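## Task

Turn every knob in row C of the knob box so each one points the same way as its counterpart in row A, where row A is the row closest to the box's socket side. All other knobs must still sit on the marks they point at now. Afterwards release the knobs and back away. The robot must not tip over or finish leaning, and the result must hold without the robot touching anything.

## Robot and tools

Robot: a two-wheeled mobile base with casters, a lifting column and two six-joint arms, left and right, each ending in a two-finger gripper. It also has a tilting head with two cameras. Shoulder height S is 0.90 m + column_m. Folded, the robot is 0.73 m long and 0.62 m wide, and its front sits 0.40 m ahead of the column.

Frames: the base frame has its origin on the floor under the column, x forward, y left, z up. left_hand and right_hand are reported in this frame. Each is the point between the fingers, and the tips reach 8 mm past it. The hand's z axis runs along the fingers and its y axis across the opening. Odometry is the base frame as it was when the scene began. Heading is positive to the left, within -3.142 to 3.142.

execute_actions: "actions" is a list holding one action or none. An empty list only reports state and images. An action may contain "base", "joints", or both, plus optional "speeds".
- base: exactly one key. translate_m is a relative drive in metres from where the base now stands, forward positive, range -3 to 3. rotate_rad is a relative turn in radians, left (counter-clockwise from above) positive, range -3.2 to 3.2. The base cannot move sideways. A move needing more than 8.667 s is refused.
- speeds: caps for that action only. translate_m 0.05 to 0.8 m/s, rotate_rad 0.1 to 1 rad/s. It does not slow the arms.
- joints: a single dictionary for the whole robot, keyed by joint name. Every value is an absolute target, not an offset. column_m 0 to 0.8 m. head_tilt_rad -0.61 to 1.308, positive tilts the view down. For each arm, left_joint1_rad..left_joint6_rad and right_joint1_rad..right_joint6_rad have these ranges: joint1 -2.879 to 2.879, joint2 0 to 3.141, joint3 0 to 3.019, joint4 -1.692 to 1.57, joint5 -1.57 to 1.57 (positive swings the hand to the robot's right), joint6 -2.094 to 2.094 (positive rolls clockwise seen from behind the hand). left_gripper_m and right_gripper_m give the fingertip gap in metres, 0 (closed) to 0.093.
- cameras: a list drawn from cam_head_left, cam_head_right, cam_left_wrist, cam_right_wrist, nav_camera, or "all". Omitting it gives all; [] gives none. An unknown key or an out-of-range value rejects the whole call, and nothing moves.

Arm geometry (typical): with joint1 at -1.57 (left) or 1.57 (right) and joints 5 and 6 at 0, the arm swings in a vertical plane 0.23 m to its side of the column. Let a = joint2 - 0.35, b = 1.05 + joint2 - joint3, and c = b - joint4 (c = 1.57 means fingers straight down). Then the hand is 0.12 + 0.39 sin a + 0.38 cos b + 0.25 cos c m ahead and S + 0.39 cos a - 0.38 sin b - 0.25 sin c m high. The real hand usually lands up to about 5 cm lower and nearer the column than this, so check left_hand and right_hand. Reach is about 1 m from the shoulder. Small changes (under about 0.03 rad, or 0.08 rad for joints 2 and 3) may not move a joint at all. To touch something softly, step about 0.05 rad per call from your previous target.

Cameras: the head cameras look ahead and down by about head_tilt_rad. Each wrist camera looks along its fingers, and the closed fingertips appear at the image centre. In the wrist image, right is -y of the hand frame and up is roughly -x. nav_camera sits low on the front of the base. zoom_image takes camera and region [x0, y0, x1, y1] in pixels of that camera's latest full image, at most 504 by 504.

Result lines: base_status and joint_status tell how each commanded motion ended. "done" means within tolerance. "off_target" means it came to rest short and may still push. "contact_stop" (column or base only) means it hit something. "time_out" means the joint ran out of time and keeps pushing toward a target near where it stands. "not_followed" or "joint command not followed" means a self-collision check blocked that arm; move the offending joints back by 0.05 rad or more, or move the other arm away. on_its_own lists what moves or holds without a command. motor_effort covers the wheel motors only. base_tilt shows lean in degrees. turned_by_wheels vs turned_by_imu: a gap over about 4 % and at least 0.05 rad means slipping or a collision. Joint torques and motor temperatures are also listed, and MOTOR HOT appears from 85 °C. At 100 °C the arm goes limp (OVER-TEMPERATURE FAULT).

wait: seconds 0 to 10, then reports state as an empty action would. read_manual: licence texts only. finished_scene: scene 1 or 2, irreversible; call it only once the knobs are set and the robot has let go.

Cautions: never let the arms strike or press on each other. Do not keep a blocked arm pushing; send its reported positions back as targets to relax it. If the base stalls, reverse 0.05 m before turning. After about 3 s of hard pushing the wheels cut out for 2 s. Lowering the column onto contact stops it, after which it must rise 0.2 m before it can go down again. Avoid moving arms with column_m below 0.3, where they can hit the housing. Twist knobs firmly but gently, then open the gripper and withdraw before finishing.

Each tool is called after "Request:" as name(argument=value, ...) on one line, values as JSON.

## Session

Request:
execute_actions(actions=[])

Scene clock: 0.00 s.
Joint torques (N m, as the arm reports them, + toward a larger angle): no reading
Motor temperatures (°C, as the motors report them): left_arm=[34 35 34 35 34 35] | right_arm=[33 35 33 34 34 33]
base_odometry: x=+0.000 y=+0.000 heading=+0.000 (m, m, rad; odometry frame)
turned_by_wheels: +0.000 (rad since the last result)
turned_by_imu: +0.000 (rad since the last result)
base_tilt: forward=-0.4 right=-0.1 (deg)
base_status: not commanded
joint_positions: column_m=+0.554 head_tilt_rad=+0.867 left_joint1_rad=-1.575 left_joint2_rad=+0.897 left_joint3_rad=+0.406 left_joint4_rad=-0.983 left_joint5_rad=-0.014 left_joint6_rad=+0.075 left_gripper_m=+0.095 right_joint1_rad=+1.572 right_joint2_rad=+0.874 right_joint3_rad=+0.377 right_joint4_rad=-0.954 right_joint5_rad=+0.055 right_joint6_rad=-0.100 right_gripper_m=+0.095
joint_status: not commanded
wheel_motors_off: 0
motor_effort: left_wheel=+0 right_wheel=+2 (%)
left_hand: x=+0.1375 y=+0.2261 z=+1.2593 quat_wxyz=(+0.458, -0.038, -0.888, +0.012) (m; base frame)
right_hand: x=+0.1314 y=-0.2348 z=+1.2593 quat_wxyz=(+0.448, +0.057, -0.892, +0.002) (m; base frame)
pictures: cam_head_left, cam_head_right, cam_left_wrist, cam_right_wrist, nav_camera
Images, in order (width x height): cam_head_left 504x504, cam_head_right 504x504, cam_left_wrist 616x616, cam_right_wrist 616x616, nav_camera 504x504.

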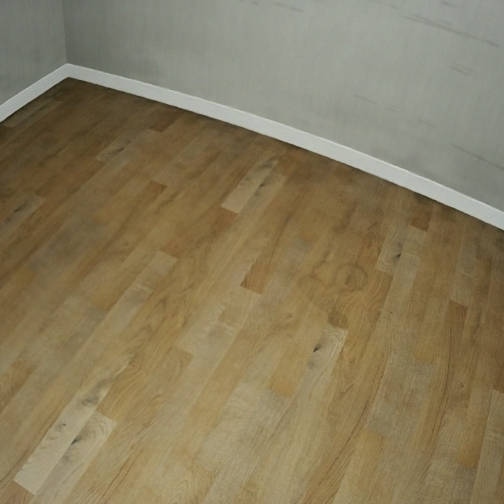

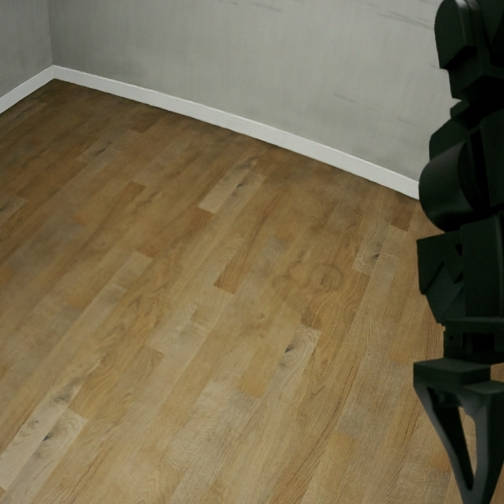

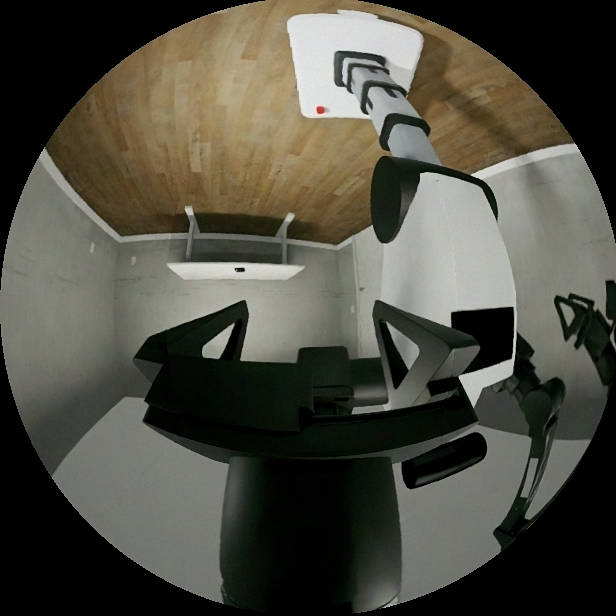

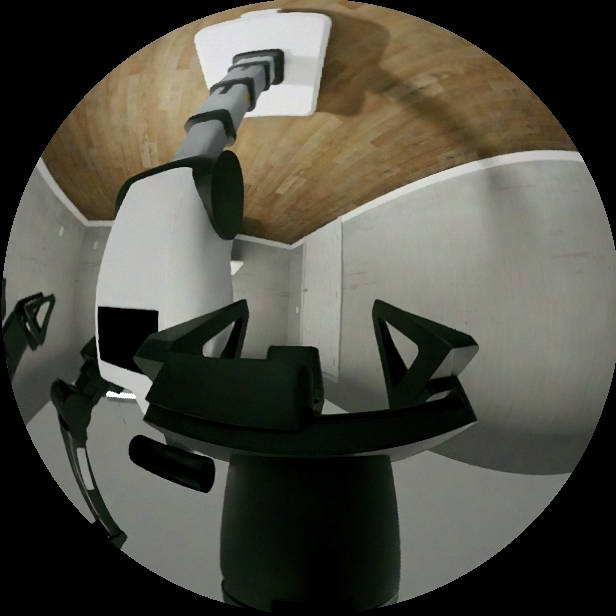

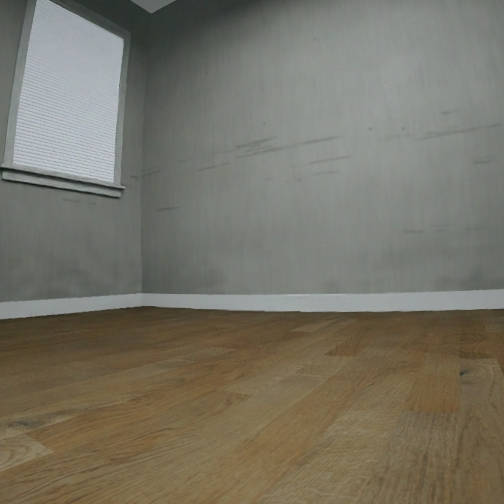

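Table is behind, to the left ~0.45 rad.

Request:
execute_actions(actions=[{"base":{"rotate_rad":2.6},"joints":{"head_tilt_rad":0.4}}], cameras=["cam_head_left","nav_camera"])

Scene clock: 4.13 s.
Joint torques (N m, as the arm reports them, + toward a larger angle): left_arm=[ 1.47 -7.72 -1.11 -1.52 -0.1   0.11] | right_arm=[ 1.28 -6.35 -1.49 -1.21 -0.03  0.07]
Motor temperatures (°C, as the motors report them): left_arm=[34 35 34 35 34 35] | right_arm=[33 36 33 34 34 33]
base_odometry: x=+0.000 y=+0.000 heading=+2.599 (m, m, rad; odometry frame)
turned_by_wheels: +2.599 (rad since the last result)
turned_by_imu: +2.598 (rad since the last result)
base_tilt: forward=-0.4 right=-0.2 (deg)
base_status: done
joint_positions: column_m=+0.554 head_tilt_rad=+0.419 left_joint1_rad=-1.575 left_joint2_rad=+0.897 left_joint3_rad=+0.406 left_joint4_rad=-0.983 left_joint5_rad=-0.014 left_joint6_rad=+0.075 left_gripper_m=+0.095 right_joint1_rad=+1.572 right_joint2_rad=+0.874 right_joint3_rad=+0.377 right_joint4_rad=-0.954 right_joint5_rad=+0.055 right_joint6_rad=-0.100 right_gripper_m=+0.095
joint_status: all done
wheel_motors_off: 0
motor_effort: left_wheel=-2(31) right_wheel=+3(40) (%)
left_hand: x=+0.1375 y=+0.2261 z=+1.2593 quat_wxyz=(+0.458, -0.038, -0.888, +0.012) (m; base frame)
right_hand: x=+0.1314 y=-0.2348 z=+1.2593 quat_wxyz=(+0.448, +0.057, -0.892, +0.002) (m; base frame)
pictures: cam_head_left, nav_camera
camera_calibration (this result's frames):
cam_head_left: T_world_to_cam=[[-0.116165, -0.991722, 0.0547065, -0.0193853], [-0.352928, -0.0102702, -0.935594, 1.43987], [0.928411, -0.127991, -0.348814, 0.416844], [0, 0, 0, 1]] pos_world=[0.118916, 0.048915, 1.49359]
Images, in order (width x height): cam_head_left 504x504, nav_camera 504x504.

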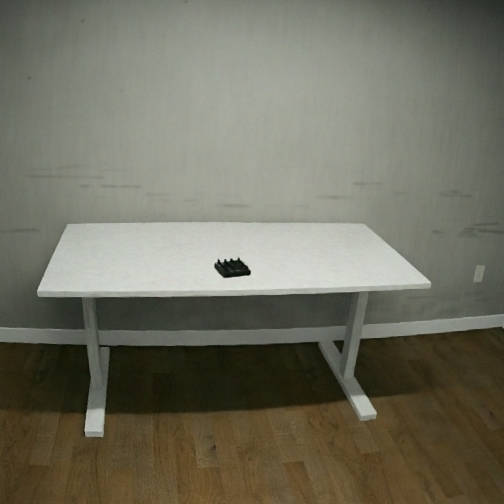

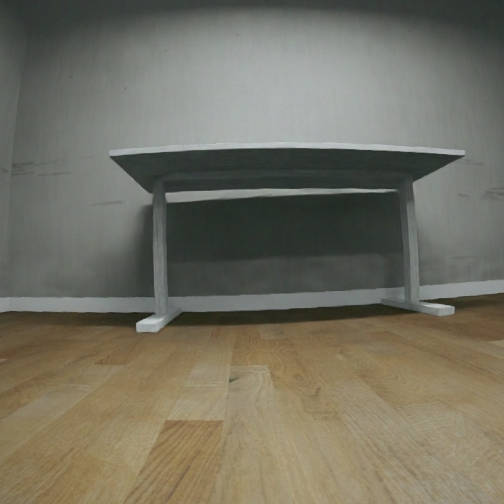

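Request:
execute_actions(actions=[{"base":{"rotate_rad":0.05}}], cameras=[])

Request:
execute_actions(actions=[{"base":{"translate_m":1.35},"joints":{"head_tilt_rad":0.95,"column_m":0.4}}], cameras=["cam_head_left","cam_head_right"])

Scene clock: 5.10 s.
Joint torques (N m, as the arm reports them, + toward a larger angle): left_arm=[ 1.66 -7.62 -1.19 -1.52 -0.09  0.1 ] | right_arm=[ 0.71 -5.69 -1.38 -1.53  0.02  0.1 ]
Motor temperatures (°C, as the motors report them): left_arm=[34 35 34 35 34 35] | right_arm=[33 36 33 34 34 33]
base_odometry: x=+0.000 y=+0.000 heading=+2.648 (m, m, rad; odometry frame)
turned_by_wheels: +0.049 (rad since the last result)
turned_by_imu: +0.050 (rad since the last result)
base_tilt: forward=-0.4 right=-0.2 (deg)
base_status: done
joint_positions: column_m=+0.554 head_tilt_rad=+0.419 left_joint1_rad=-1.575 left_joint2_rad=+0.897 left_joint3_rad=+0.406 left_joint4_rad=-0.983 left_joint5_rad=-0.014 left_joint6_rad=+0.075 left_gripper_m=+0.095 right_joint1_rad=+1.572 right_joint2_rad=+0.874 right_joint3_rad=+0.377 right_joint4_rad=-0.954 right_joint5_rad=+0.055 right_joint6_rad=-0.100 right_gripper_m=+0.095
joint_status: not commanded
wheel_motors_off: 0
motor_effort: left_wheel=-2(29) right_wheel=+3(34) (%)
left_hand: x=+0.1375 y=+0.2261 z=+1.2593 quat_wxyz=(+0.458, -0.038, -0.888, +0.012) (m; base frame)
right_hand: x=+0.1314 y=-0.2348 z=+1.2593 quat_wxyz=(+0.448, +0.057, -0.892, +0.002) (m; base frame)
pictures: none
No camera images: the call's "cameras" was empty. Leave "cameras" out to get every camera's image.

Scene clock: 8.97 s.
Joint torques (N m, as the arm reports them, + toward a larger angle): left_arm=[ 1.46 -7.64 -1.18 -1.54 -0.09  0.1 ] | right_arm=[ 1.05 -5.26 -1.03 -1.3  -0.05  0.08]
Motor temperatures (°C, as the motors report them): left_arm=[34 36 34 35 34 35] | right_arm=[33 36 33 34 34 33]
base_odometry: x=-1.189 y=+0.639 heading=+2.649 (m, m, rad; odometry frame)
turned_by_wheels: +0.000 (rad since the last result)
turned_by_imu: +0.005 (rad since the last result)
base_tilt: forward=-0.1 right=-0.2 (deg)
base_status: done
joint_positions: column_m=+0.400 head_tilt_rad=+0.951 left_joint1_rad=-1.575 left_joint2_rad=+0.897 left_joint3_rad=+0.405 left_joint4_rad=-0.983 left_joint5_rad=-0.014 left_joint6_rad=+0.075 left_gripper_m=+0.095 right_joint1_rad=+1.572 right_joint2_rad=+0.874 right_joint3_rad=+0.375 right_joint4_rad=-0.954 right_joint5_rad=+0.055 right_joint6_rad=-0.100 right_gripper_m=+0.095
joint_status: all done
wheel_motors_off: 0
motor_effort: left_wheel=+0(41) right_wheel=-1(60) (%)
left_hand: x=+0.1372 y=+0.2261 z=+1.1058 quat_wxyz=(+0.458, -0.038, -0.888, +0.012) (m; base frame)
right_hand: x=+0.1306 y=-0.2348 z=+1.1060 quat_wxyz=(+0.448, +0.057, -0.892, +0.002) (m; base frame)
pictures: cam_head_left, cam_head_right
camera_calibration (this result's frames):
cam_head_left: T_world_to_cam=[[-0.0723506, -0.991722, 0.106078, -0.084374], [-0.778795, -0.0102702, -0.627194, 0.889972], [0.623092, -0.127991, -0.771605, 0.964525], [0, 0, 0, 1]] pos_world=[0.086013, 0.048915, 1.31137]
cam_head_right: T_world_to_cam=[[-0.0509042, -0.992016, 0.11538, -0.199032], [-0.777286, -0.0331876, -0.628271, 0.900739], [0.627084, -0.121665, -0.769391, 0.961394], [0, 0, 0, 1]] pos_world=[0.0871259, -0.050582, 1.32856]
Images, in order (width x height): cam_head_left 504x504, cam_head_right 504x504.

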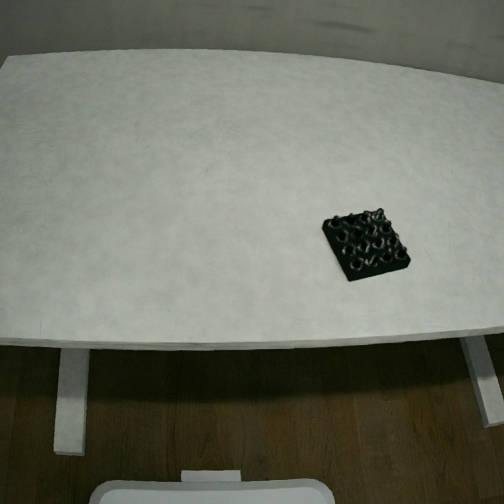

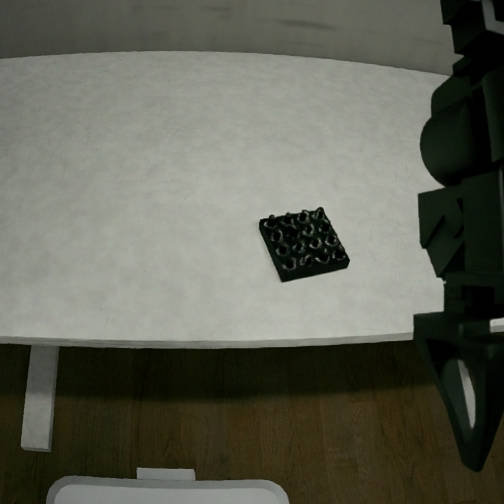

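Request:
zoom_image(camera="cam_head_right", region=[250,190,360,300])

Region (250, 190, 360, 300) of cam_head_right's 504x504 image, scaled by 4.582, with more detail than that image has.

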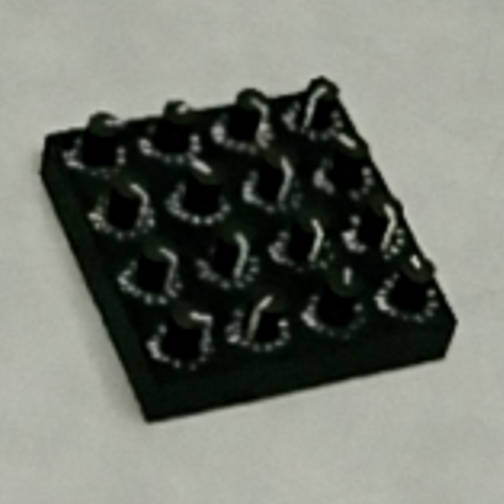

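Request:
execute_actions(actions=[{"joints":{"right_joint2_rad":1.4,"right_joint3_rad":1.2,"right_joint4_rad":-0.3,"right_joint5_rad":0,"right_joint6_rad":0,"right_gripper_m":0.02}}], cameras=["cam_head_right","cam_right_wrist"])

Scene clock: 12.80 s.
Joint torques (N m, as the arm reports them, + toward a larger angle): left_arm=[ 1.59 -7.51 -1.08 -1.53 -0.09  0.11] | right_arm=[  1.24 -15.47   2.46   0.77  -0.08   0.18]
Motor temperatures (°C, as the motors report them): left_arm=[34 36 34 35 34 35] | right_arm=[33 36 33 34 34 33]
base_odometry: x=-1.189 y=+0.639 heading=+2.649 (m, m, rad; odometry frame)
turned_by_wheels: +0.000 (rad since the last result)
turned_by_imu: +0.002 (rad since the last result)
base_tilt: forward=-0.2 right=-0.2 (deg)
base_status: not commanded
joint_positions: column_m=+0.400 head_tilt_rad=+0.951 left_joint1_rad=-1.575 left_joint2_rad=+0.897 left_joint3_rad=+0.405 left_joint4_rad=-0.983 left_joint5_rad=-0.014 left_joint6_rad=+0.075 left_gripper_m=+0.095 right_joint1_rad=+1.572 right_joint2_rad=+1.397 right_joint3_rad=+1.201 right_joint4_rad=-0.306 right_joint5_rad=+0.002 right_joint6_rad=-0.010 right_gripper_m=+0.020
joint_status: all done
wheel_motors_off: 0
motor_effort: left_wheel=+1(2) right_wheel=-1(2) (%)
left_hand: x=+0.1372 y=+0.2261 z=+1.1058 quat_wxyz=(+0.458, -0.038, -0.888, +0.012) (m; base frame)
right_hand: x=+0.5862 y=-0.2253 z=+0.8859 quat_wxyz=(-0.011, +0.005, -1.000, +0.001) (m; base frame)
pictures: cam_head_right, cam_right_wrist
camera_calibration (this result's frames):
cam_head_right: T_world_to_cam=[[-0.0509042, -0.992016, 0.11538, -0.199032], [-0.777286, -0.0331876, -0.628271, 0.900739], [0.627084, -0.121665, -0.769391, 0.961394], [0, 0, 0, 1]] pos_world=[0.0871259, -0.050582, 1.32856]
cam_right_wrist: T_world_to_cam=[[-0.0058325, -0.999926, 0.0106558, -0.227942], [-0.824767, 0.0108357, 0.565368, -0.00955073], [-0.565442, -0.00549104, -0.82477, 1.18024], [0, 0, 0, 1]] pos_world=[0.658151, -0.221341, 0.981255]
Images, in order (width x height): cam_head_right 504x504, cam_right_wrist 616x616.

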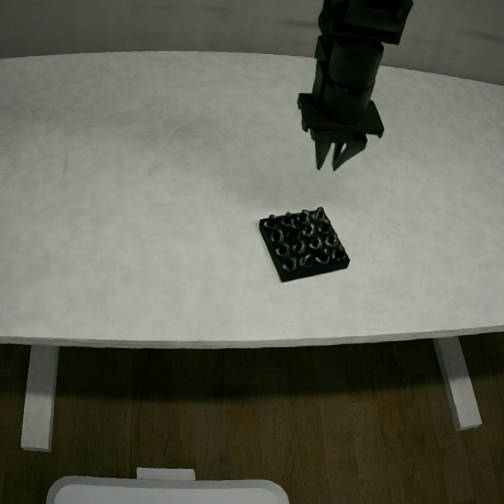

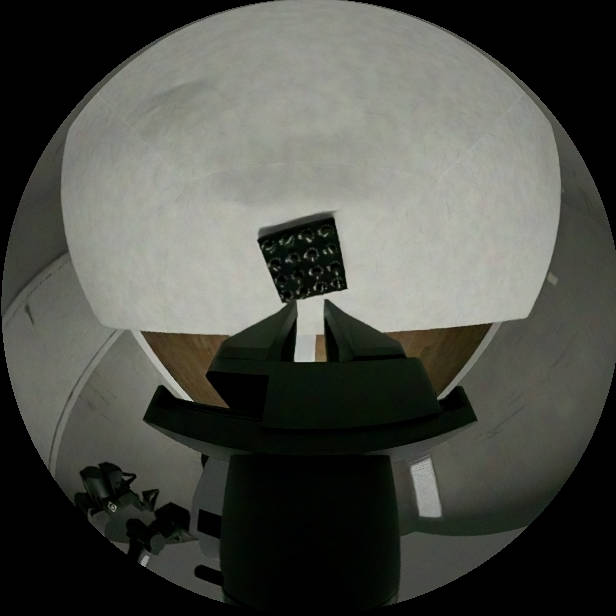

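Lower and back up so the camera is right above.

Request:
execute_actions(actions=[{"joints":{"column_m":0.32}}], cameras=["cam_right_wrist"])

Request:
zoom_image(camera="cam_right_wrist", region=[210,160,390,340])

Request:
execute_actions(actions=[{"base":{"translate_m":-0.08}}], cameras=["cam_right_wrist","cam_head_right"])

Request:
zoom_image(camera="cam_right_wrist", region=[200,100,400,300])

Scene clock: 14.57 s.
Joint torques (N m, as the arm reports them, + toward a larger angle): left_arm=[ 1.55 -7.59 -1.1  -1.53 -0.09  0.1 ] | right_arm=[  0.73 -15.65   2.52   0.57  -0.13   0.16]
Motor temperatures (°C, as the motors report them): left_arm=[34 36 34 35 34 35] | right_arm=[33 36 33 34 34 33]
base_odometry: x=-1.189 y=+0.639 heading=+2.649 (m, m, rad; odometry frame)
turned_by_wheels: +0.000 (rad since the last result)
turned_by_imu: +0.001 (rad since the last result)
base_tilt: forward=-0.3 right=-0.1 (deg)
base_status: not commanded
joint_positions: column_m=+0.320 head_tilt_rad=+0.951 left_joint1_rad=-1.575 left_joint2_rad=+0.897 left_joint3_rad=+0.405 left_joint4_rad=-0.983 left_joint5_rad=-0.014 left_joint6_rad=+0.075 left_gripper_m=+0.095 right_joint1_rad=+1.572 right_joint2_rad=+1.397 right_joint3_rad=+1.201 right_joint4_rad=-0.306 right_joint5_rad=+0.002 right_joint6_rad=-0.010 right_gripper_m=+0.020
joint_status: all done
wheel_motors_off: 0
motor_effort: left_wheel=+2(1) right_wheel=-1(1) (%)
left_hand: x=+0.1372 y=+0.2261 z=+1.0258 quat_wxyz=(+0.458, -0.038, -0.888, +0.012) (m; base frame)
right_hand: x=+0.5862 y=-0.2253 z=+0.8059 quat_wxyz=(-0.011, +0.005, -1.000, +0.001) (m; base frame)
pictures: cam_right_wrist
camera_calibration (this result's frames):
cam_right_wrist: T_world_to_cam=[[-0.0058325, -0.999926, 0.0106558, -0.227089], [-0.824767, 0.0108357, 0.565368, 0.0356909], [-0.565442, -0.00549104, -0.82477, 1.11424], [0, 0, 0, 1]] pos_world=[0.658151, -0.221341, 0.901233]
Images, in order (width x height): cam_right_wrist 616x616.

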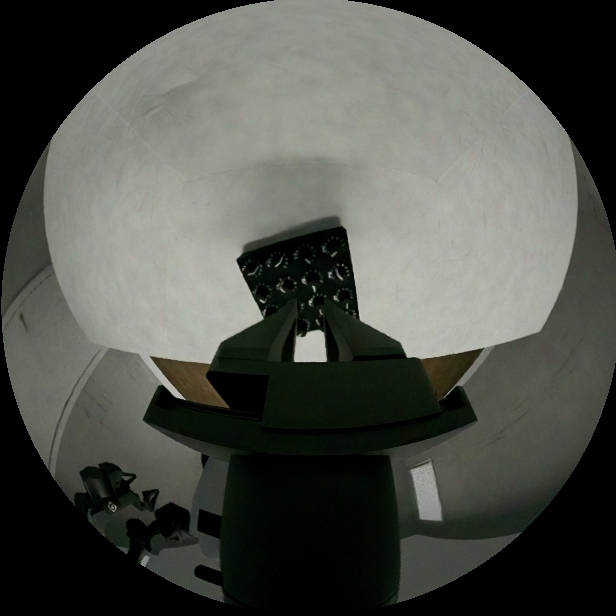

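Region (210, 160, 390, 340) of cam_right_wrist's 616x616 image, scaled by 2.800, with more detail than that image has.

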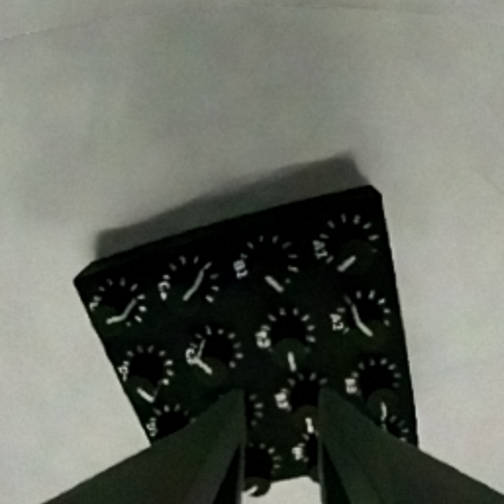

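Scene clock: 15.83 s.
Joint torques (N m, as the arm reports them, + toward a larger angle): left_arm=[ 1.56 -7.45 -0.88 -1.53 -0.09  0.1 ] | right_arm=[  0.51 -15.52   2.37   0.42  -0.12   0.13]
Motor temperatures (°C, as the motors report them): left_arm=[34 36 34 35 34 35] | right_arm=[33 36 33 34 34 33]
base_odometry: x=-1.119 y=+0.601 heading=+2.648 (m, m, rad; odometry frame)
turned_by_wheels: +0.000 (rad since the last result)
turned_by_imu: +0.000 (rad since the last result)
base_tilt: forward=-0.2 right=-0.1 (deg)
base_status: done
joint_positions: column_m=+0.320 head_tilt_rad=+0.951 left_joint1_rad=-1.575 left_joint2_rad=+0.896 left_joint3_rad=+0.402 left_joint4_rad=-0.983 left_joint5_rad=-0.014 left_joint6_rad=+0.075 left_gripper_m=+0.095 right_joint1_rad=+1.572 right_joint2_rad=+1.397 right_joint3_rad=+1.198 right_joint4_rad=-0.306 right_joint5_rad=+0.002 right_joint6_rad=-0.010 right_gripper_m=+0.020
joint_status: not commanded
wheel_motors_off: 0
motor_effort: left_wheel=+0(26) right_wheel=+0(40) (%)
left_hand: x=+0.1358 y=+0.2261 z=+1.0264 quat_wxyz=(+0.459, -0.038, -0.888, +0.012) (m; base frame)
right_hand: x=+0.5839 y=-0.2253 z=+0.8053 quat_wxyz=(-0.009, +0.005, -1.000, +0.001) (m; base frame)
pictures: cam_head_right, cam_right_wrist
camera_calibration (this result's frames):
cam_head_right: T_world_to_cam=[[-0.050842, -0.992016, 0.115407, -0.189838], [-0.777625, -0.0331876, -0.627852, 0.849934], [0.626669, -0.121665, -0.769729, 0.900288], [0, 0, 0, 1]] pos_world=[0.0870949, -0.050582, 1.24852]
cam_right_wrist: T_world_to_cam=[[-0.00578944, -0.999926, 0.0106793, -0.22714], [-0.822605, 0.0108345, 0.568511, 0.0303916], [-0.568584, -0.0054935, -0.822607, 1.11256], [0, 0, 0, 1]] pos_world=[0.656269, -0.221341, 0.900346]
Images, in order (width x height): cam_head_right 504x504, cam_right_wrist 616x616.

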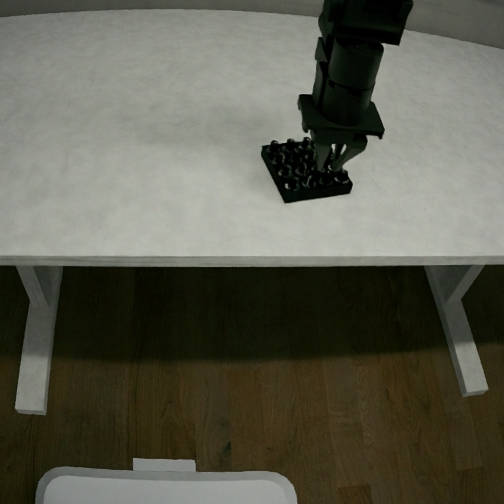

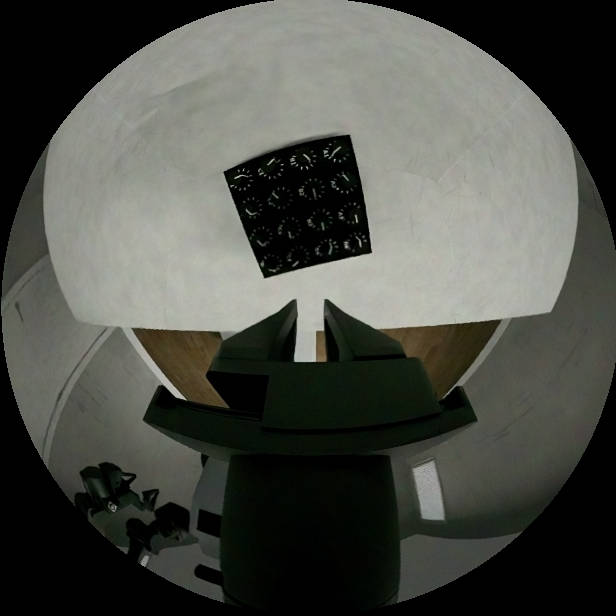

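Region (200, 100, 400, 300) of cam_right_wrist's 616x616 image, scaled by 2.520, with more detail than that image has.

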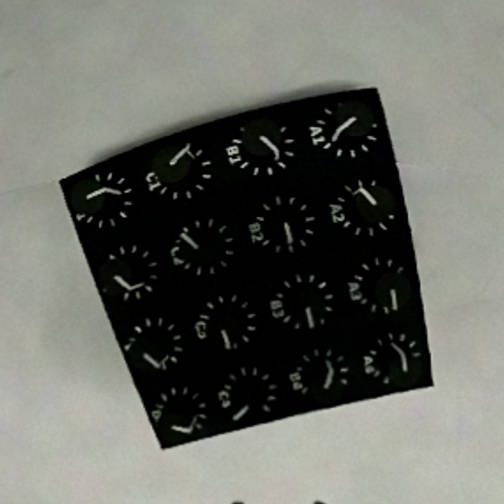

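Request:
execute_actions(actions=[{"joints":{"column_m":0.285}}], cameras=["cam_right_wrist"])

Request:
zoom_image(camera="cam_right_wrist", region=[200,110,400,310])

Scene clock: 17.03 s.
Joint torques (N m, as the arm reports them, + toward a larger angle): left_arm=[ 1.44 -7.55 -0.86 -1.53 -0.09  0.11] | right_arm=[  0.75 -15.18   2.56   0.43  -0.14   0.17]
Motor temperatures (°C, as the motors report them): left_arm=[34 36 34 35 34 35] | right_arm=[33 36 33 34 34 33]
base_odometry: x=-1.119 y=+0.601 heading=+2.648 (m, m, rad; odometry frame)
turned_by_wheels: +0.000 (rad since the last result)
turned_by_imu: +0.000 (rad since the last result)
base_tilt: forward=-0.1 right=-0.4 (deg)
base_status: not commanded
joint_positions: column_m=+0.285 head_tilt_rad=+0.951 left_joint1_rad=-1.575 left_joint2_rad=+0.896 left_joint3_rad=+0.402 left_joint4_rad=-0.983 left_joint5_rad=-0.014 left_joint6_rad=+0.075 left_gripper_m=+0.095 right_joint1_rad=+1.572 right_joint2_rad=+1.397 right_joint3_rad=+1.198 right_joint4_rad=-0.306 right_joint5_rad=+0.002 right_joint6_rad=-0.010 right_gripper_m=+0.020
joint_status: all done
wheel_motors_off: 0
motor_effort: left_wheel=-2(0) right_wheel=+1(2) (%)
left_hand: x=+0.1358 y=+0.2261 z=+0.9914 quat_wxyz=(+0.459, -0.038, -0.888, +0.012) (m; base frame)
right_hand: x=+0.5839 y=-0.2253 z=+0.7703 quat_wxyz=(-0.009, +0.005, -1.000, +0.001) (m; base frame)
pictures: cam_right_wrist
camera_calibration (this result's frames):
cam_right_wrist: T_world_to_cam=[[-0.00578944, -0.999926, 0.0106793, -0.226767], [-0.822605, 0.0108345, 0.568511, 0.0502861], [-0.568584, -0.0054935, -0.822607, 1.08377], [0, 0, 0, 1]] pos_world=[0.656269, -0.221341, 0.865352]
Images, in order (width x height): cam_right_wrist 616x616.

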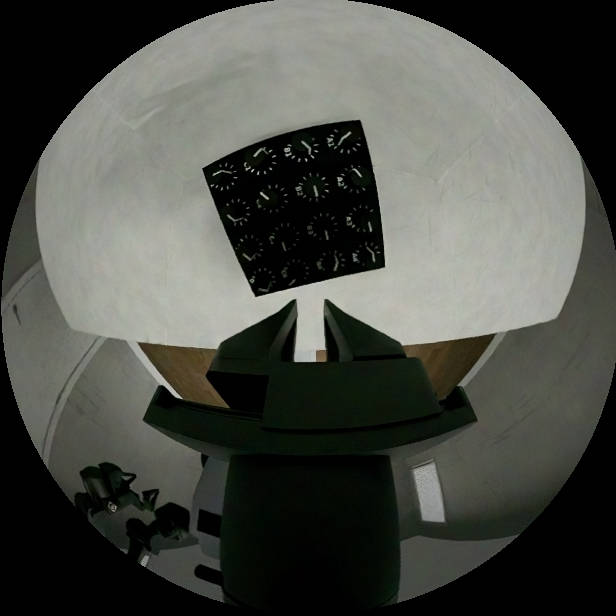

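Region (200, 110, 400, 310) of cam_right_wrist's 616x616 image, scaled by 2.520, with more detail than that image has.

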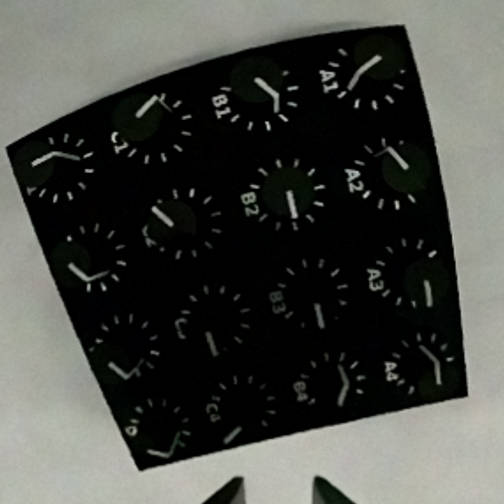

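Request:
execute_actions(actions=[{"base":{"rotate_rad":0.022},"joints":{"right_gripper_m":0.024}}], cameras=[])

Request:
execute_actions(actions=[{"base":{"translate_m":0.01}}], cameras=["cam_right_wrist","cam_head_left"])

Request:
zoom_image(camera="cam_right_wrist", region=[210,130,410,330])

Request:
zoom_image(camera="cam_head_left", region=[300,80,460,240])

Scene clock: 18.10 s.
Joint torques (N m, as the arm reports them, + toward a larger angle): left_arm=[ 1.51 -7.51 -0.89 -1.55 -0.1   0.1 ] | right_arm=[  0.77 -14.66   2.72   0.57  -0.11   0.18]
Motor temperatures (°C, as the motors report them): left_arm=[34 36 34 35 34 35] | right_arm=[33 37 33 34 34 33]
base_odometry: x=-1.119 y=+0.601 heading=+2.668 (m, m, rad; odometry frame)
turned_by_wheels: +0.020 (rad since the last result)
turned_by_imu: +0.020 (rad since the last result)
base_tilt: forward=-0.2 right=-0.2 (deg)
base_status: done
joint_positions: column_m=+0.285 head_tilt_rad=+0.951 left_joint1_rad=-1.575 left_joint2_rad=+0.896 left_joint3_rad=+0.402 left_joint4_rad=-0.983 left_joint5_rad=-0.014 left_joint6_rad=+0.075 left_gripper_m=+0.095 right_joint1_rad=+1.573 right_joint2_rad=+1.397 right_joint3_rad=+1.198 right_joint4_rad=-0.306 right_joint5_rad=+0.001 right_joint6_rad=-0.010 right_gripper_m=+0.024
joint_status: all done
wheel_motors_off: 0
motor_effort: left_wheel=-1(41) right_wheel=+1(52) (%)
left_hand: x=+0.1358 y=+0.2261 z=+0.9914 quat_wxyz=(+0.459, -0.038, -0.888, +0.012) (m; base frame)
right_hand: x=+0.5839 y=-0.2245 z=+0.7703 quat_wxyz=(-0.009, +0.005, -1.000, +0.000) (m; base frame)
pictures: none
No camera images: the call's "cameras" was empty. Leave "cameras" out to get every camera's image.

Scene clock: 18.87 s.
Joint torques (N m, as the arm reports them, + toward a larger angle): left_arm=[ 1.51 -7.65 -1.2  -1.56 -0.09  0.1 ] | right_arm=[  1.02 -15.13   2.51   0.75  -0.08   0.18]
Motor temperatures (°C, as the motors report them): left_arm=[34 36 34 35 34 35] | right_arm=[33 37 33 34 34 33]
base_odometry: x=-1.128 y=+0.606 heading=+2.669 (m, m, rad; odometry frame)
turned_by_wheels: +0.001 (rad since the last result)
turned_by_imu: +0.001 (rad since the last result)
base_tilt: forward=-0.3 right=-0.3 (deg)
base_status: done
joint_positions: column_m=+0.285 head_tilt_rad=+0.951 left_joint1_rad=-1.575 left_joint2_rad=+0.896 left_joint3_rad=+0.406 left_joint4_rad=-0.983 left_joint5_rad=-0.014 left_joint6_rad=+0.075 left_gripper_m=+0.095 right_joint1_rad=+1.573 right_joint2_rad=+1.397 right_joint3_rad=+1.198 right_joint4_rad=-0.306 right_joint5_rad=+0.001 right_joint6_rad=-0.010 right_gripper_m=+0.024
joint_status: not commanded
wheel_motors_off: 0
motor_effort: left_wheel=+3(33) right_wheel=+0(39) (%)
left_hand: x=+0.1378 y=+0.2261 z=+0.9906 quat_wxyz=(+0.457, -0.038, -0.889, +0.012) (m; base frame)
right_hand: x=+0.5842 y=-0.2245 z=+0.7703 quat_wxyz=(-0.009, +0.005, -1.000, +0.000) (m; base frame)
pictures: cam_head_left, cam_right_wrist
camera_calibration (this result's frames):
cam_head_left: T_world_to_cam=[[-0.0722924, -0.991722, 0.106118, -0.0722267], [-0.779139, -0.0102702, -0.626767, 0.817308], [0.622668, -0.127991, -0.771947, 0.876234], [0, 0, 0, 1]] pos_world=[0.085972, 0.048915, 1.19633]
cam_right_wrist: T_world_to_cam=[[-0.00520754, -0.999947, 0.00892317, -0.224925], [-0.822827, 0.00935568, 0.568215, 0.0504662], [-0.568268, -0.00438322, -0.822832, 1.08419], [0, 0, 0, 1]] pos_world=[0.656462, -0.220633, 0.865434]
Images, in order (width x height): cam_head_left 504x504, cam_right_wrist 616x616.

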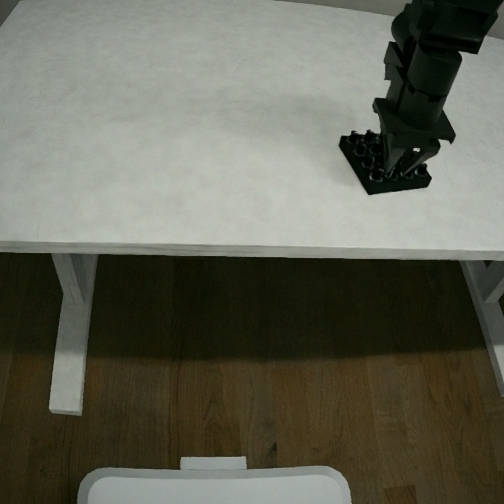

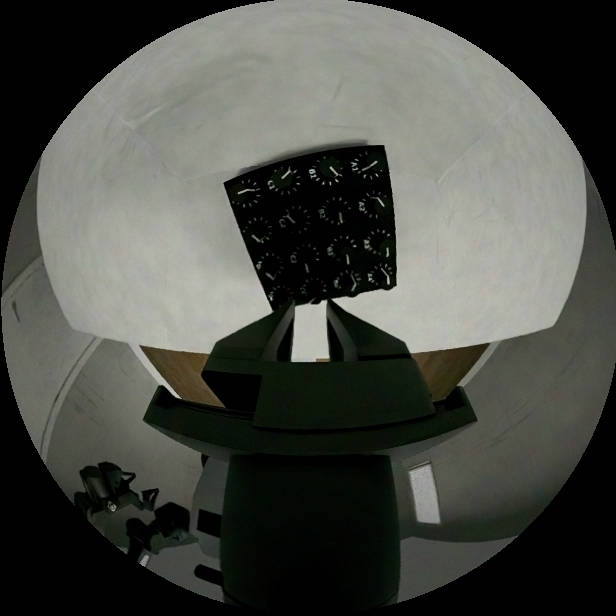

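Region (210, 130, 410, 330) of cam_right_wrist's 616x616 image, scaled by 2.520, with more detail than that image has.

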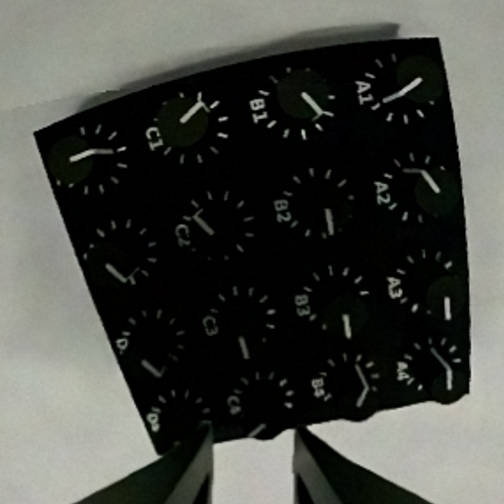

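Region (300, 80, 460, 240) of cam_head_left's 504x504 image, scaled by 3.150, with more detail than that image has.

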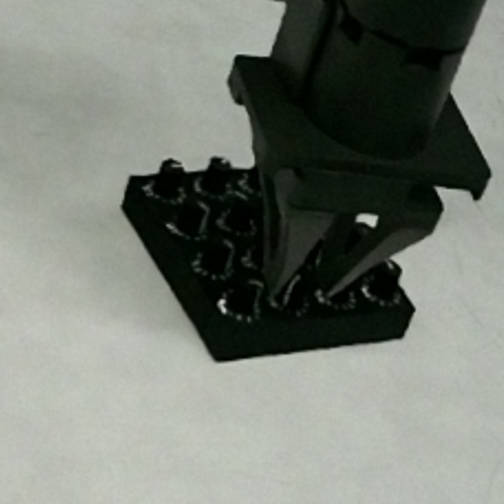

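Request:
execute_actions(actions=[{"base":{"rotate_rad":-0.005},"joints":{"right_joint6_rad":1.57}}], cameras=["cam_right_wrist"])

Request:
zoom_image(camera="cam_right_wrist", region=[160,160,400,400])

Scene clock: 20.77 s.
Joint torques (N m, as the arm reports them, + toward a larger angle): left_arm=[ 1.41 -7.58 -1.19 -1.52 -0.1   0.1 ] | right_arm=[  0.67 -15.04   2.61   0.33  -0.01   0.15]
Motor temperatures (°C, as the motors report them): left_arm=[34 36 34 35 34 35] | right_arm=[33 37 33 34 34 33]
base_odometry: x=-1.128 y=+0.606 heading=+2.665 (m, m, rad; odometry frame)
turned_by_wheels: -0.004 (rad since the last result)
turned_by_imu: -0.003 (rad since the last result)
base_tilt: forward=-0.2 right=+0.0 (deg)
base_status: done
joint_positions: column_m=+0.285 head_tilt_rad=+0.951 left_joint1_rad=-1.575 left_joint2_rad=+0.896 left_joint3_rad=+0.406 left_joint4_rad=-0.983 left_joint5_rad=-0.014 left_joint6_rad=+0.075 left_gripper_m=+0.095 right_joint1_rad=+1.572 right_joint2_rad=+1.397 right_joint3_rad=+1.198 right_joint4_rad=-0.306 right_joint5_rad=+0.001 right_joint6_rad=+1.559 right_gripper_m=+0.024
joint_status: all done
wheel_motors_off: 0
motor_effort: left_wheel=+2(32) right_wheel=-1(35) (%)
left_hand: x=+0.1380 y=+0.2261 z=+0.9906 quat_wxyz=(+0.457, -0.038, -0.889, +0.012) (m; base frame)
right_hand: x=+0.5842 y=-0.2251 z=+0.7703 quat_wxyz=(-0.007, -0.703, -0.711, -0.006) (m; base frame)
pictures: cam_right_wrist
camera_calibration (this result's frames):
cam_right_wrist: T_world_to_cam=[[-0.999953, 0.00419037, -0.00873539, 0.59518], [-0.00169212, 0.812234, 0.583329, -0.260093], [0.00953955, 0.583316, -0.812189, 0.870761], [0, 0, 0, 1]] pos_world=[0.586405, -0.299167, 0.864142]
Images, in order (width x height): cam_right_wrist 616x616.

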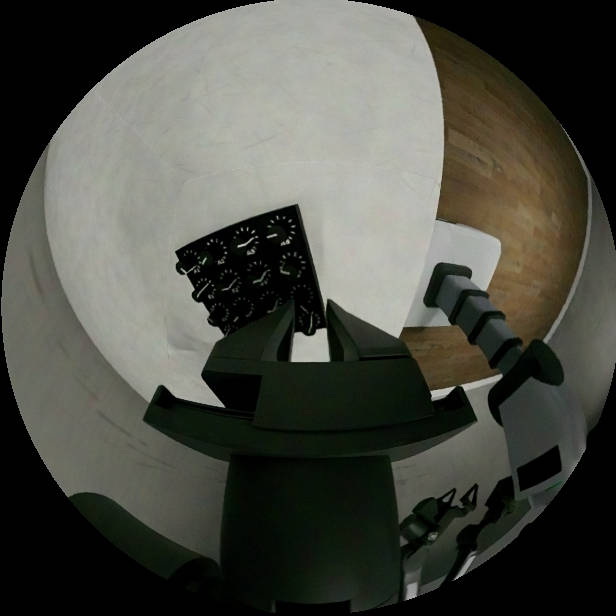

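Region (160, 160, 400, 400) of cam_right_wrist's 616x616 image, scaled by 2.100, with more detail than that image has.

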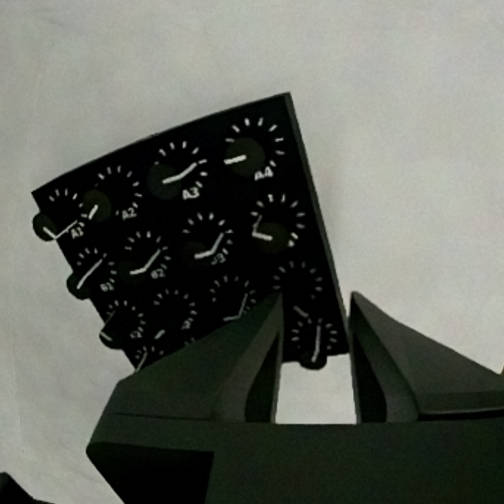

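Request:
execute_actions(actions=[{"base":{"translate_m":0.007}}], cameras=["cam_right_wrist","cam_head_left"])

Request:
zoom_image(camera="cam_right_wrist", region=[240,230,380,370])

Request:
zoom_image(camera="cam_head_left", region=[330,100,450,220])

Scene clock: 21.57 s.
Joint torques (N m, as the arm reports them, + toward a larger angle): left_arm=[ 1.45 -7.48 -1.22 -1.52 -0.09  0.11] | right_arm=[ -0.33 -14.98   2.68   0.28   0.01   0.19]
Motor temperatures (°C, as the motors report them): left_arm=[34 36 34 35 34 35] | right_arm=[33 37 33 34 34 33]
base_odometry: x=-1.134 y=+0.609 heading=+2.666 (m, m, rad; odometry frame)
turned_by_wheels: +0.001 (rad since the last result)
turned_by_imu: +0.001 (rad since the last result)
base_tilt: forward=-0.2 right=-0.2 (deg)
base_status: done
joint_positions: column_m=+0.285 head_tilt_rad=+0.951 left_joint1_rad=-1.575 left_joint2_rad=+0.896 left_joint3_rad=+0.406 left_joint4_rad=-0.983 left_joint5_rad=-0.014 left_joint6_rad=+0.075 left_gripper_m=+0.095 right_joint1_rad=+1.572 right_joint2_rad=+1.397 right_joint3_rad=+1.198 right_joint4_rad=-0.306 right_joint5_rad=+0.001 right_joint6_rad=+1.559 right_gripper_m=+0.024
joint_status: not commanded
wheel_motors_off: 0
motor_effort: left_wheel=+1(34) right_wheel=+0(38) (%)
left_hand: x=+0.1382 y=+0.2261 z=+0.9905 quat_wxyz=(+0.457, -0.038, -0.889, +0.012) (m; base frame)
right_hand: x=+0.5842 y=-0.2251 z=+0.7703 quat_wxyz=(-0.007, -0.703, -0.711, -0.006) (m; base frame)
pictures: cam_head_left, cam_right_wrist
camera_calibration (this result's frames):
cam_head_left: T_world_to_cam=[[-0.0722915, -0.991722, 0.106118, -0.0722275], [-0.779144, -0.0102702, -0.62676, 0.8173], [0.622662, -0.127991, -0.771952, 0.876241], [0, 0, 0, 1]] pos_world=[0.0859714, 0.048915, 1.19633]
cam_right_wrist: T_world_to_cam=[[-0.999953, 0.00419037, -0.00873539, 0.59518], [-0.00169212, 0.812234, 0.583329, -0.260093], [0.00953955, 0.583316, -0.812189, 0.870761], [0, 0, 0, 1]] pos_world=[0.586405, -0.299167, 0.864142]
Images, in order (width x height): cam_head_left 504x504, cam_right_wrist 616x616.

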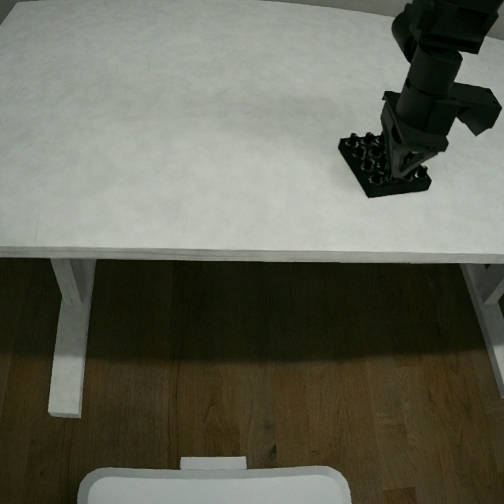

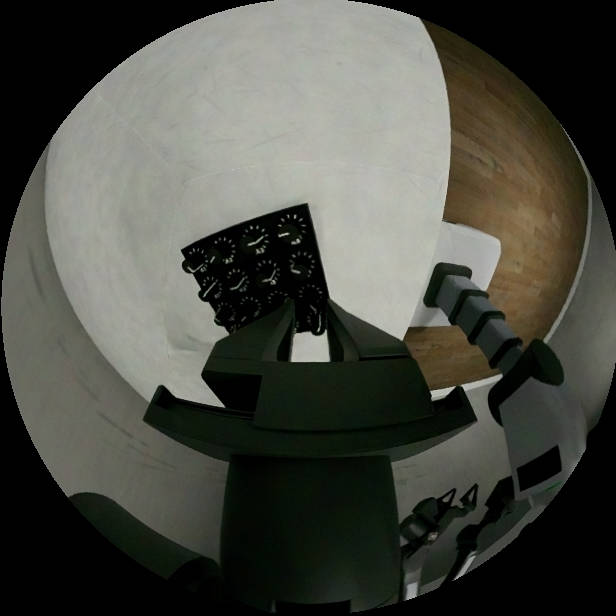

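Region (240, 230, 380, 370) of cam_right_wrist's 616x616 image, scaled by 3.600, with more detail than that image has.

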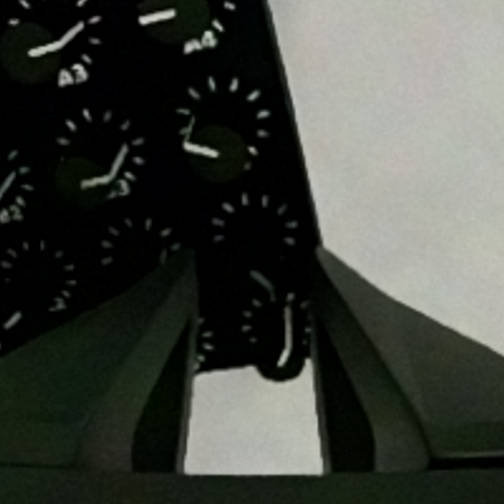

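Region (330, 100, 450, 220) of cam_head_left's 504x504 image, scaled by 4.200, with more detail than that image has.

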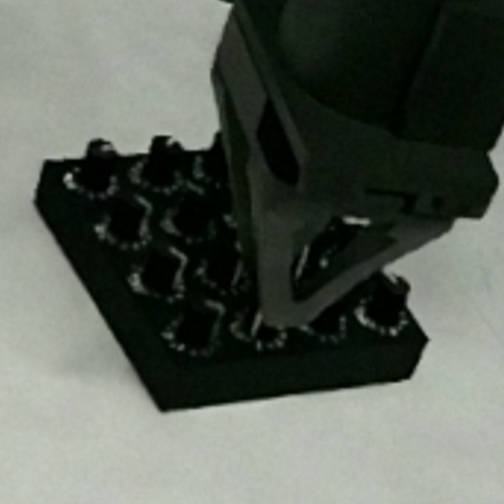

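Request:
execute_actions(actions=[{"joints":{"right_joint6_rad":2.09,"right_gripper_m":0.019}}], cameras=[])

Request:
execute_actions(actions=[{"joints":{"column_m":0.277}}], cameras=["cam_right_wrist"])

Request:
zoom_image(camera="cam_right_wrist", region=[240,230,380,370])

Request:
execute_actions(actions=[{"joints":{"right_gripper_m":0.006}}], cameras=[])

Scene clock: 22.80 s.
Joint torques (N m, as the arm reports them, + toward a larger angle): left_arm=[ 1.53 -7.54 -1.18 -1.53 -0.1   0.1 ] | right_arm=[  0.78 -15.76   2.66   0.29   0.05   0.15]
Motor temperatures (°C, as the motors report them): left_arm=[34 36 34 35 34 35] | right_arm=[33 37 33 34 34 33]
base_odometry: x=-1.134 y=+0.609 heading=+2.666 (m, m, rad; odometry frame)
turned_by_wheels: +0.000 (rad since the last result)
turned_by_imu: +0.001 (rad since the last result)
base_tilt: forward=-0.4 right=-0.1 (deg)
base_status: not commanded
joint_positions: column_m=+0.285 head_tilt_rad=+0.951 left_joint1_rad=-1.575 left_joint2_rad=+0.896 left_joint3_rad=+0.406 left_joint4_rad=-0.983 left_joint5_rad=-0.014 left_joint6_rad=+0.075 left_gripper_m=+0.095 right_joint1_rad=+1.572 right_joint2_rad=+1.397 right_joint3_rad=+1.198 right_joint4_rad=-0.306 right_joint5_rad=+0.001 right_joint6_rad=+2.074 right_gripper_m=+0.019
joint_status: all done
joint sent to its limit — the command would take right_joint6_rad past its upper limit, so that joint was sent only as far as its limit.
wheel_motors_off: 0
motor_effort: left_wheel=+0(2) right_wheel=+0(0) (%)
left_hand: x=+0.1382 y=+0.2261 z=+0.9905 quat_wxyz=(+0.457, -0.038, -0.889, +0.012) (m; base frame)
right_hand: x=+0.5842 y=-0.2251 z=+0.7703 quat_wxyz=(-0.005, -0.861, -0.509, -0.008) (m; base frame)
pictures: none
No camera images: the call's "cameras" was empty. Leave "cameras" out to get every camera's image.

Scene clock: 23.43 s.
Joint torques (N m, as the arm reports them, + toward a larger angle): left_arm=[ 1.49 -7.56 -1.21 -1.55 -0.09  0.1 ] | right_arm=[  0.93 -15.41   2.58   0.39   0.01   0.25]
Motor temperatures (°C, as the motors report them): left_arm=[34 36 34 35 34 35] | right_arm=[33 37 33 34 34 33]
base_odometry: x=-1.134 y=+0.609 heading=+2.666 (m, m, rad; odometry frame)
turned_by_wheels: +0.000 (rad since the last result)
turned_by_imu: +0.000 (rad since the last result)
base_tilt: forward=-0.4 right=-0.2 (deg)
base_status: not commanded
joint_positions: column_m=+0.277 head_tilt_rad=+0.951 left_joint1_rad=-1.575 left_joint2_rad=+0.896 left_joint3_rad=+0.406 left_joint4_rad=-0.983 left_joint5_rad=-0.014 left_joint6_rad=+0.075 left_gripper_m=+0.095 right_joint1_rad=+1.572 right_joint2_rad=+1.397 right_joint3_rad=+1.198 right_joint4_rad=-0.306 right_joint5_rad=+0.001 right_joint6_rad=+2.074 right_gripper_m=+0.019
joint_status: all done
wheel_motors_off: 0
motor_effort: left_wheel=+3(3) right_wheel=-2(2) (%)
left_hand: x=+0.1382 y=+0.2261 z=+0.9825 quat_wxyz=(+0.457, -0.038, -0.889, +0.012) (m; base frame)
right_hand: x=+0.5842 y=-0.2251 z=+0.7624 quat_wxyz=(-0.005, -0.861, -0.509, -0.008) (m; base frame)
pictures: cam_right_wrist
camera_calibration (this result's frames):
cam_right_wrist: T_world_to_cam=[[-0.868594, 0.495485, -0.00630964, 0.627128], [0.396586, 0.702744, 0.590653, -0.518316], [0.297094, 0.510535, -0.806901, 0.675875], [0, 0, 0, 1]] pos_world=[0.549478, -0.291547, 0.855466]
Images, in order (width x height): cam_right_wrist 616x616.

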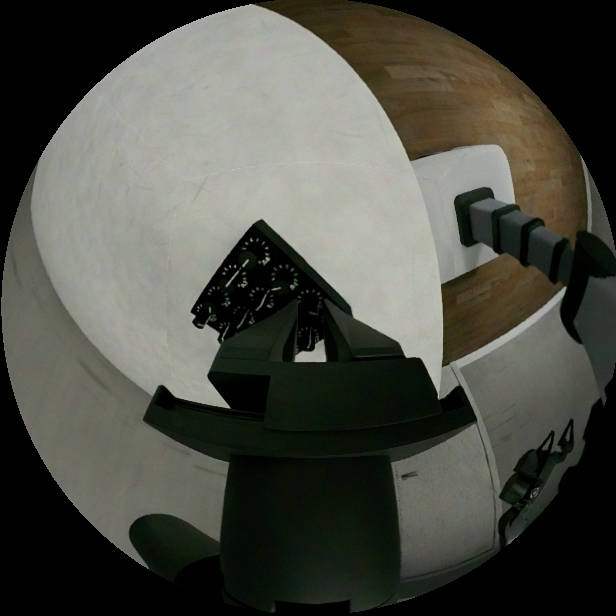

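Region (240, 230, 380, 370) of cam_right_wrist's 616x616 image, scaled by 3.600, with more detail than that image has.

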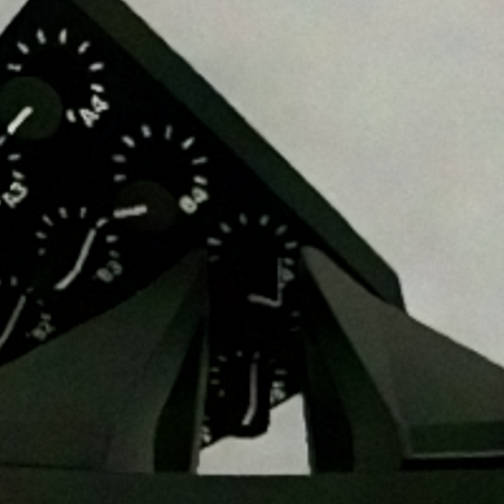

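Scene clock: 23.87 s.
Joint torques (N m, as the arm reports them, + toward a larger angle): left_arm=[ 1.59 -7.6  -1.19 -1.53 -0.09  0.1 ] | right_arm=[  0.45 -16.03   2.62   0.44   0.04   0.19]
Motor temperatures (°C, as the motors report them): left_arm=[34 36 34 35 34 35] | right_arm=[33 37 33 34 34 33]
base_odometry: x=-1.134 y=+0.609 heading=+2.666 (m, m, rad; odometry frame)
turned_by_wheels: +0.000 (rad since the last result)
turned_by_imu: +0.000 (rad since the last result)
base_tilt: forward=-0.2 right=-0.1 (deg)
base_status: not commanded
joint_positions: column_m=+0.277 head_tilt_rad=+0.951 left_joint1_rad=-1.575 left_joint2_rad=+0.896 left_joint3_rad=+0.406 left_joint4_rad=-0.983 left_joint5_rad=-0.014 left_joint6_rad=+0.075 left_gripper_m=+0.095 right_joint1_rad=+1.572 right_joint2_rad=+1.397 right_joint3_rad=+1.198 right_joint4_rad=-0.306 right_joint5_rad=+0.001 right_joint6_rad=+2.074 right_gripper_m=+0.009
joint_status: right_gripper_m off_target (ended at +0.009, target +0.006)
wheel_motors_off: 0
motor_effort: left_wheel=+3(2) right_wheel=-2(2) (%)
left_hand: x=+0.1382 y=+0.2261 z=+0.9825 quat_wxyz=(+0.457, -0.038, -0.889, +0.012) (m; base frame)
right_hand: x=+0.5842 y=-0.2251 z=+0.7624 quat_wxyz=(-0.005, -0.861, -0.509, -0.008) (m; base frame)
pictures: none
No camera images: the call's "cameras" was empty. Leave "cameras" out to get every camera's image.


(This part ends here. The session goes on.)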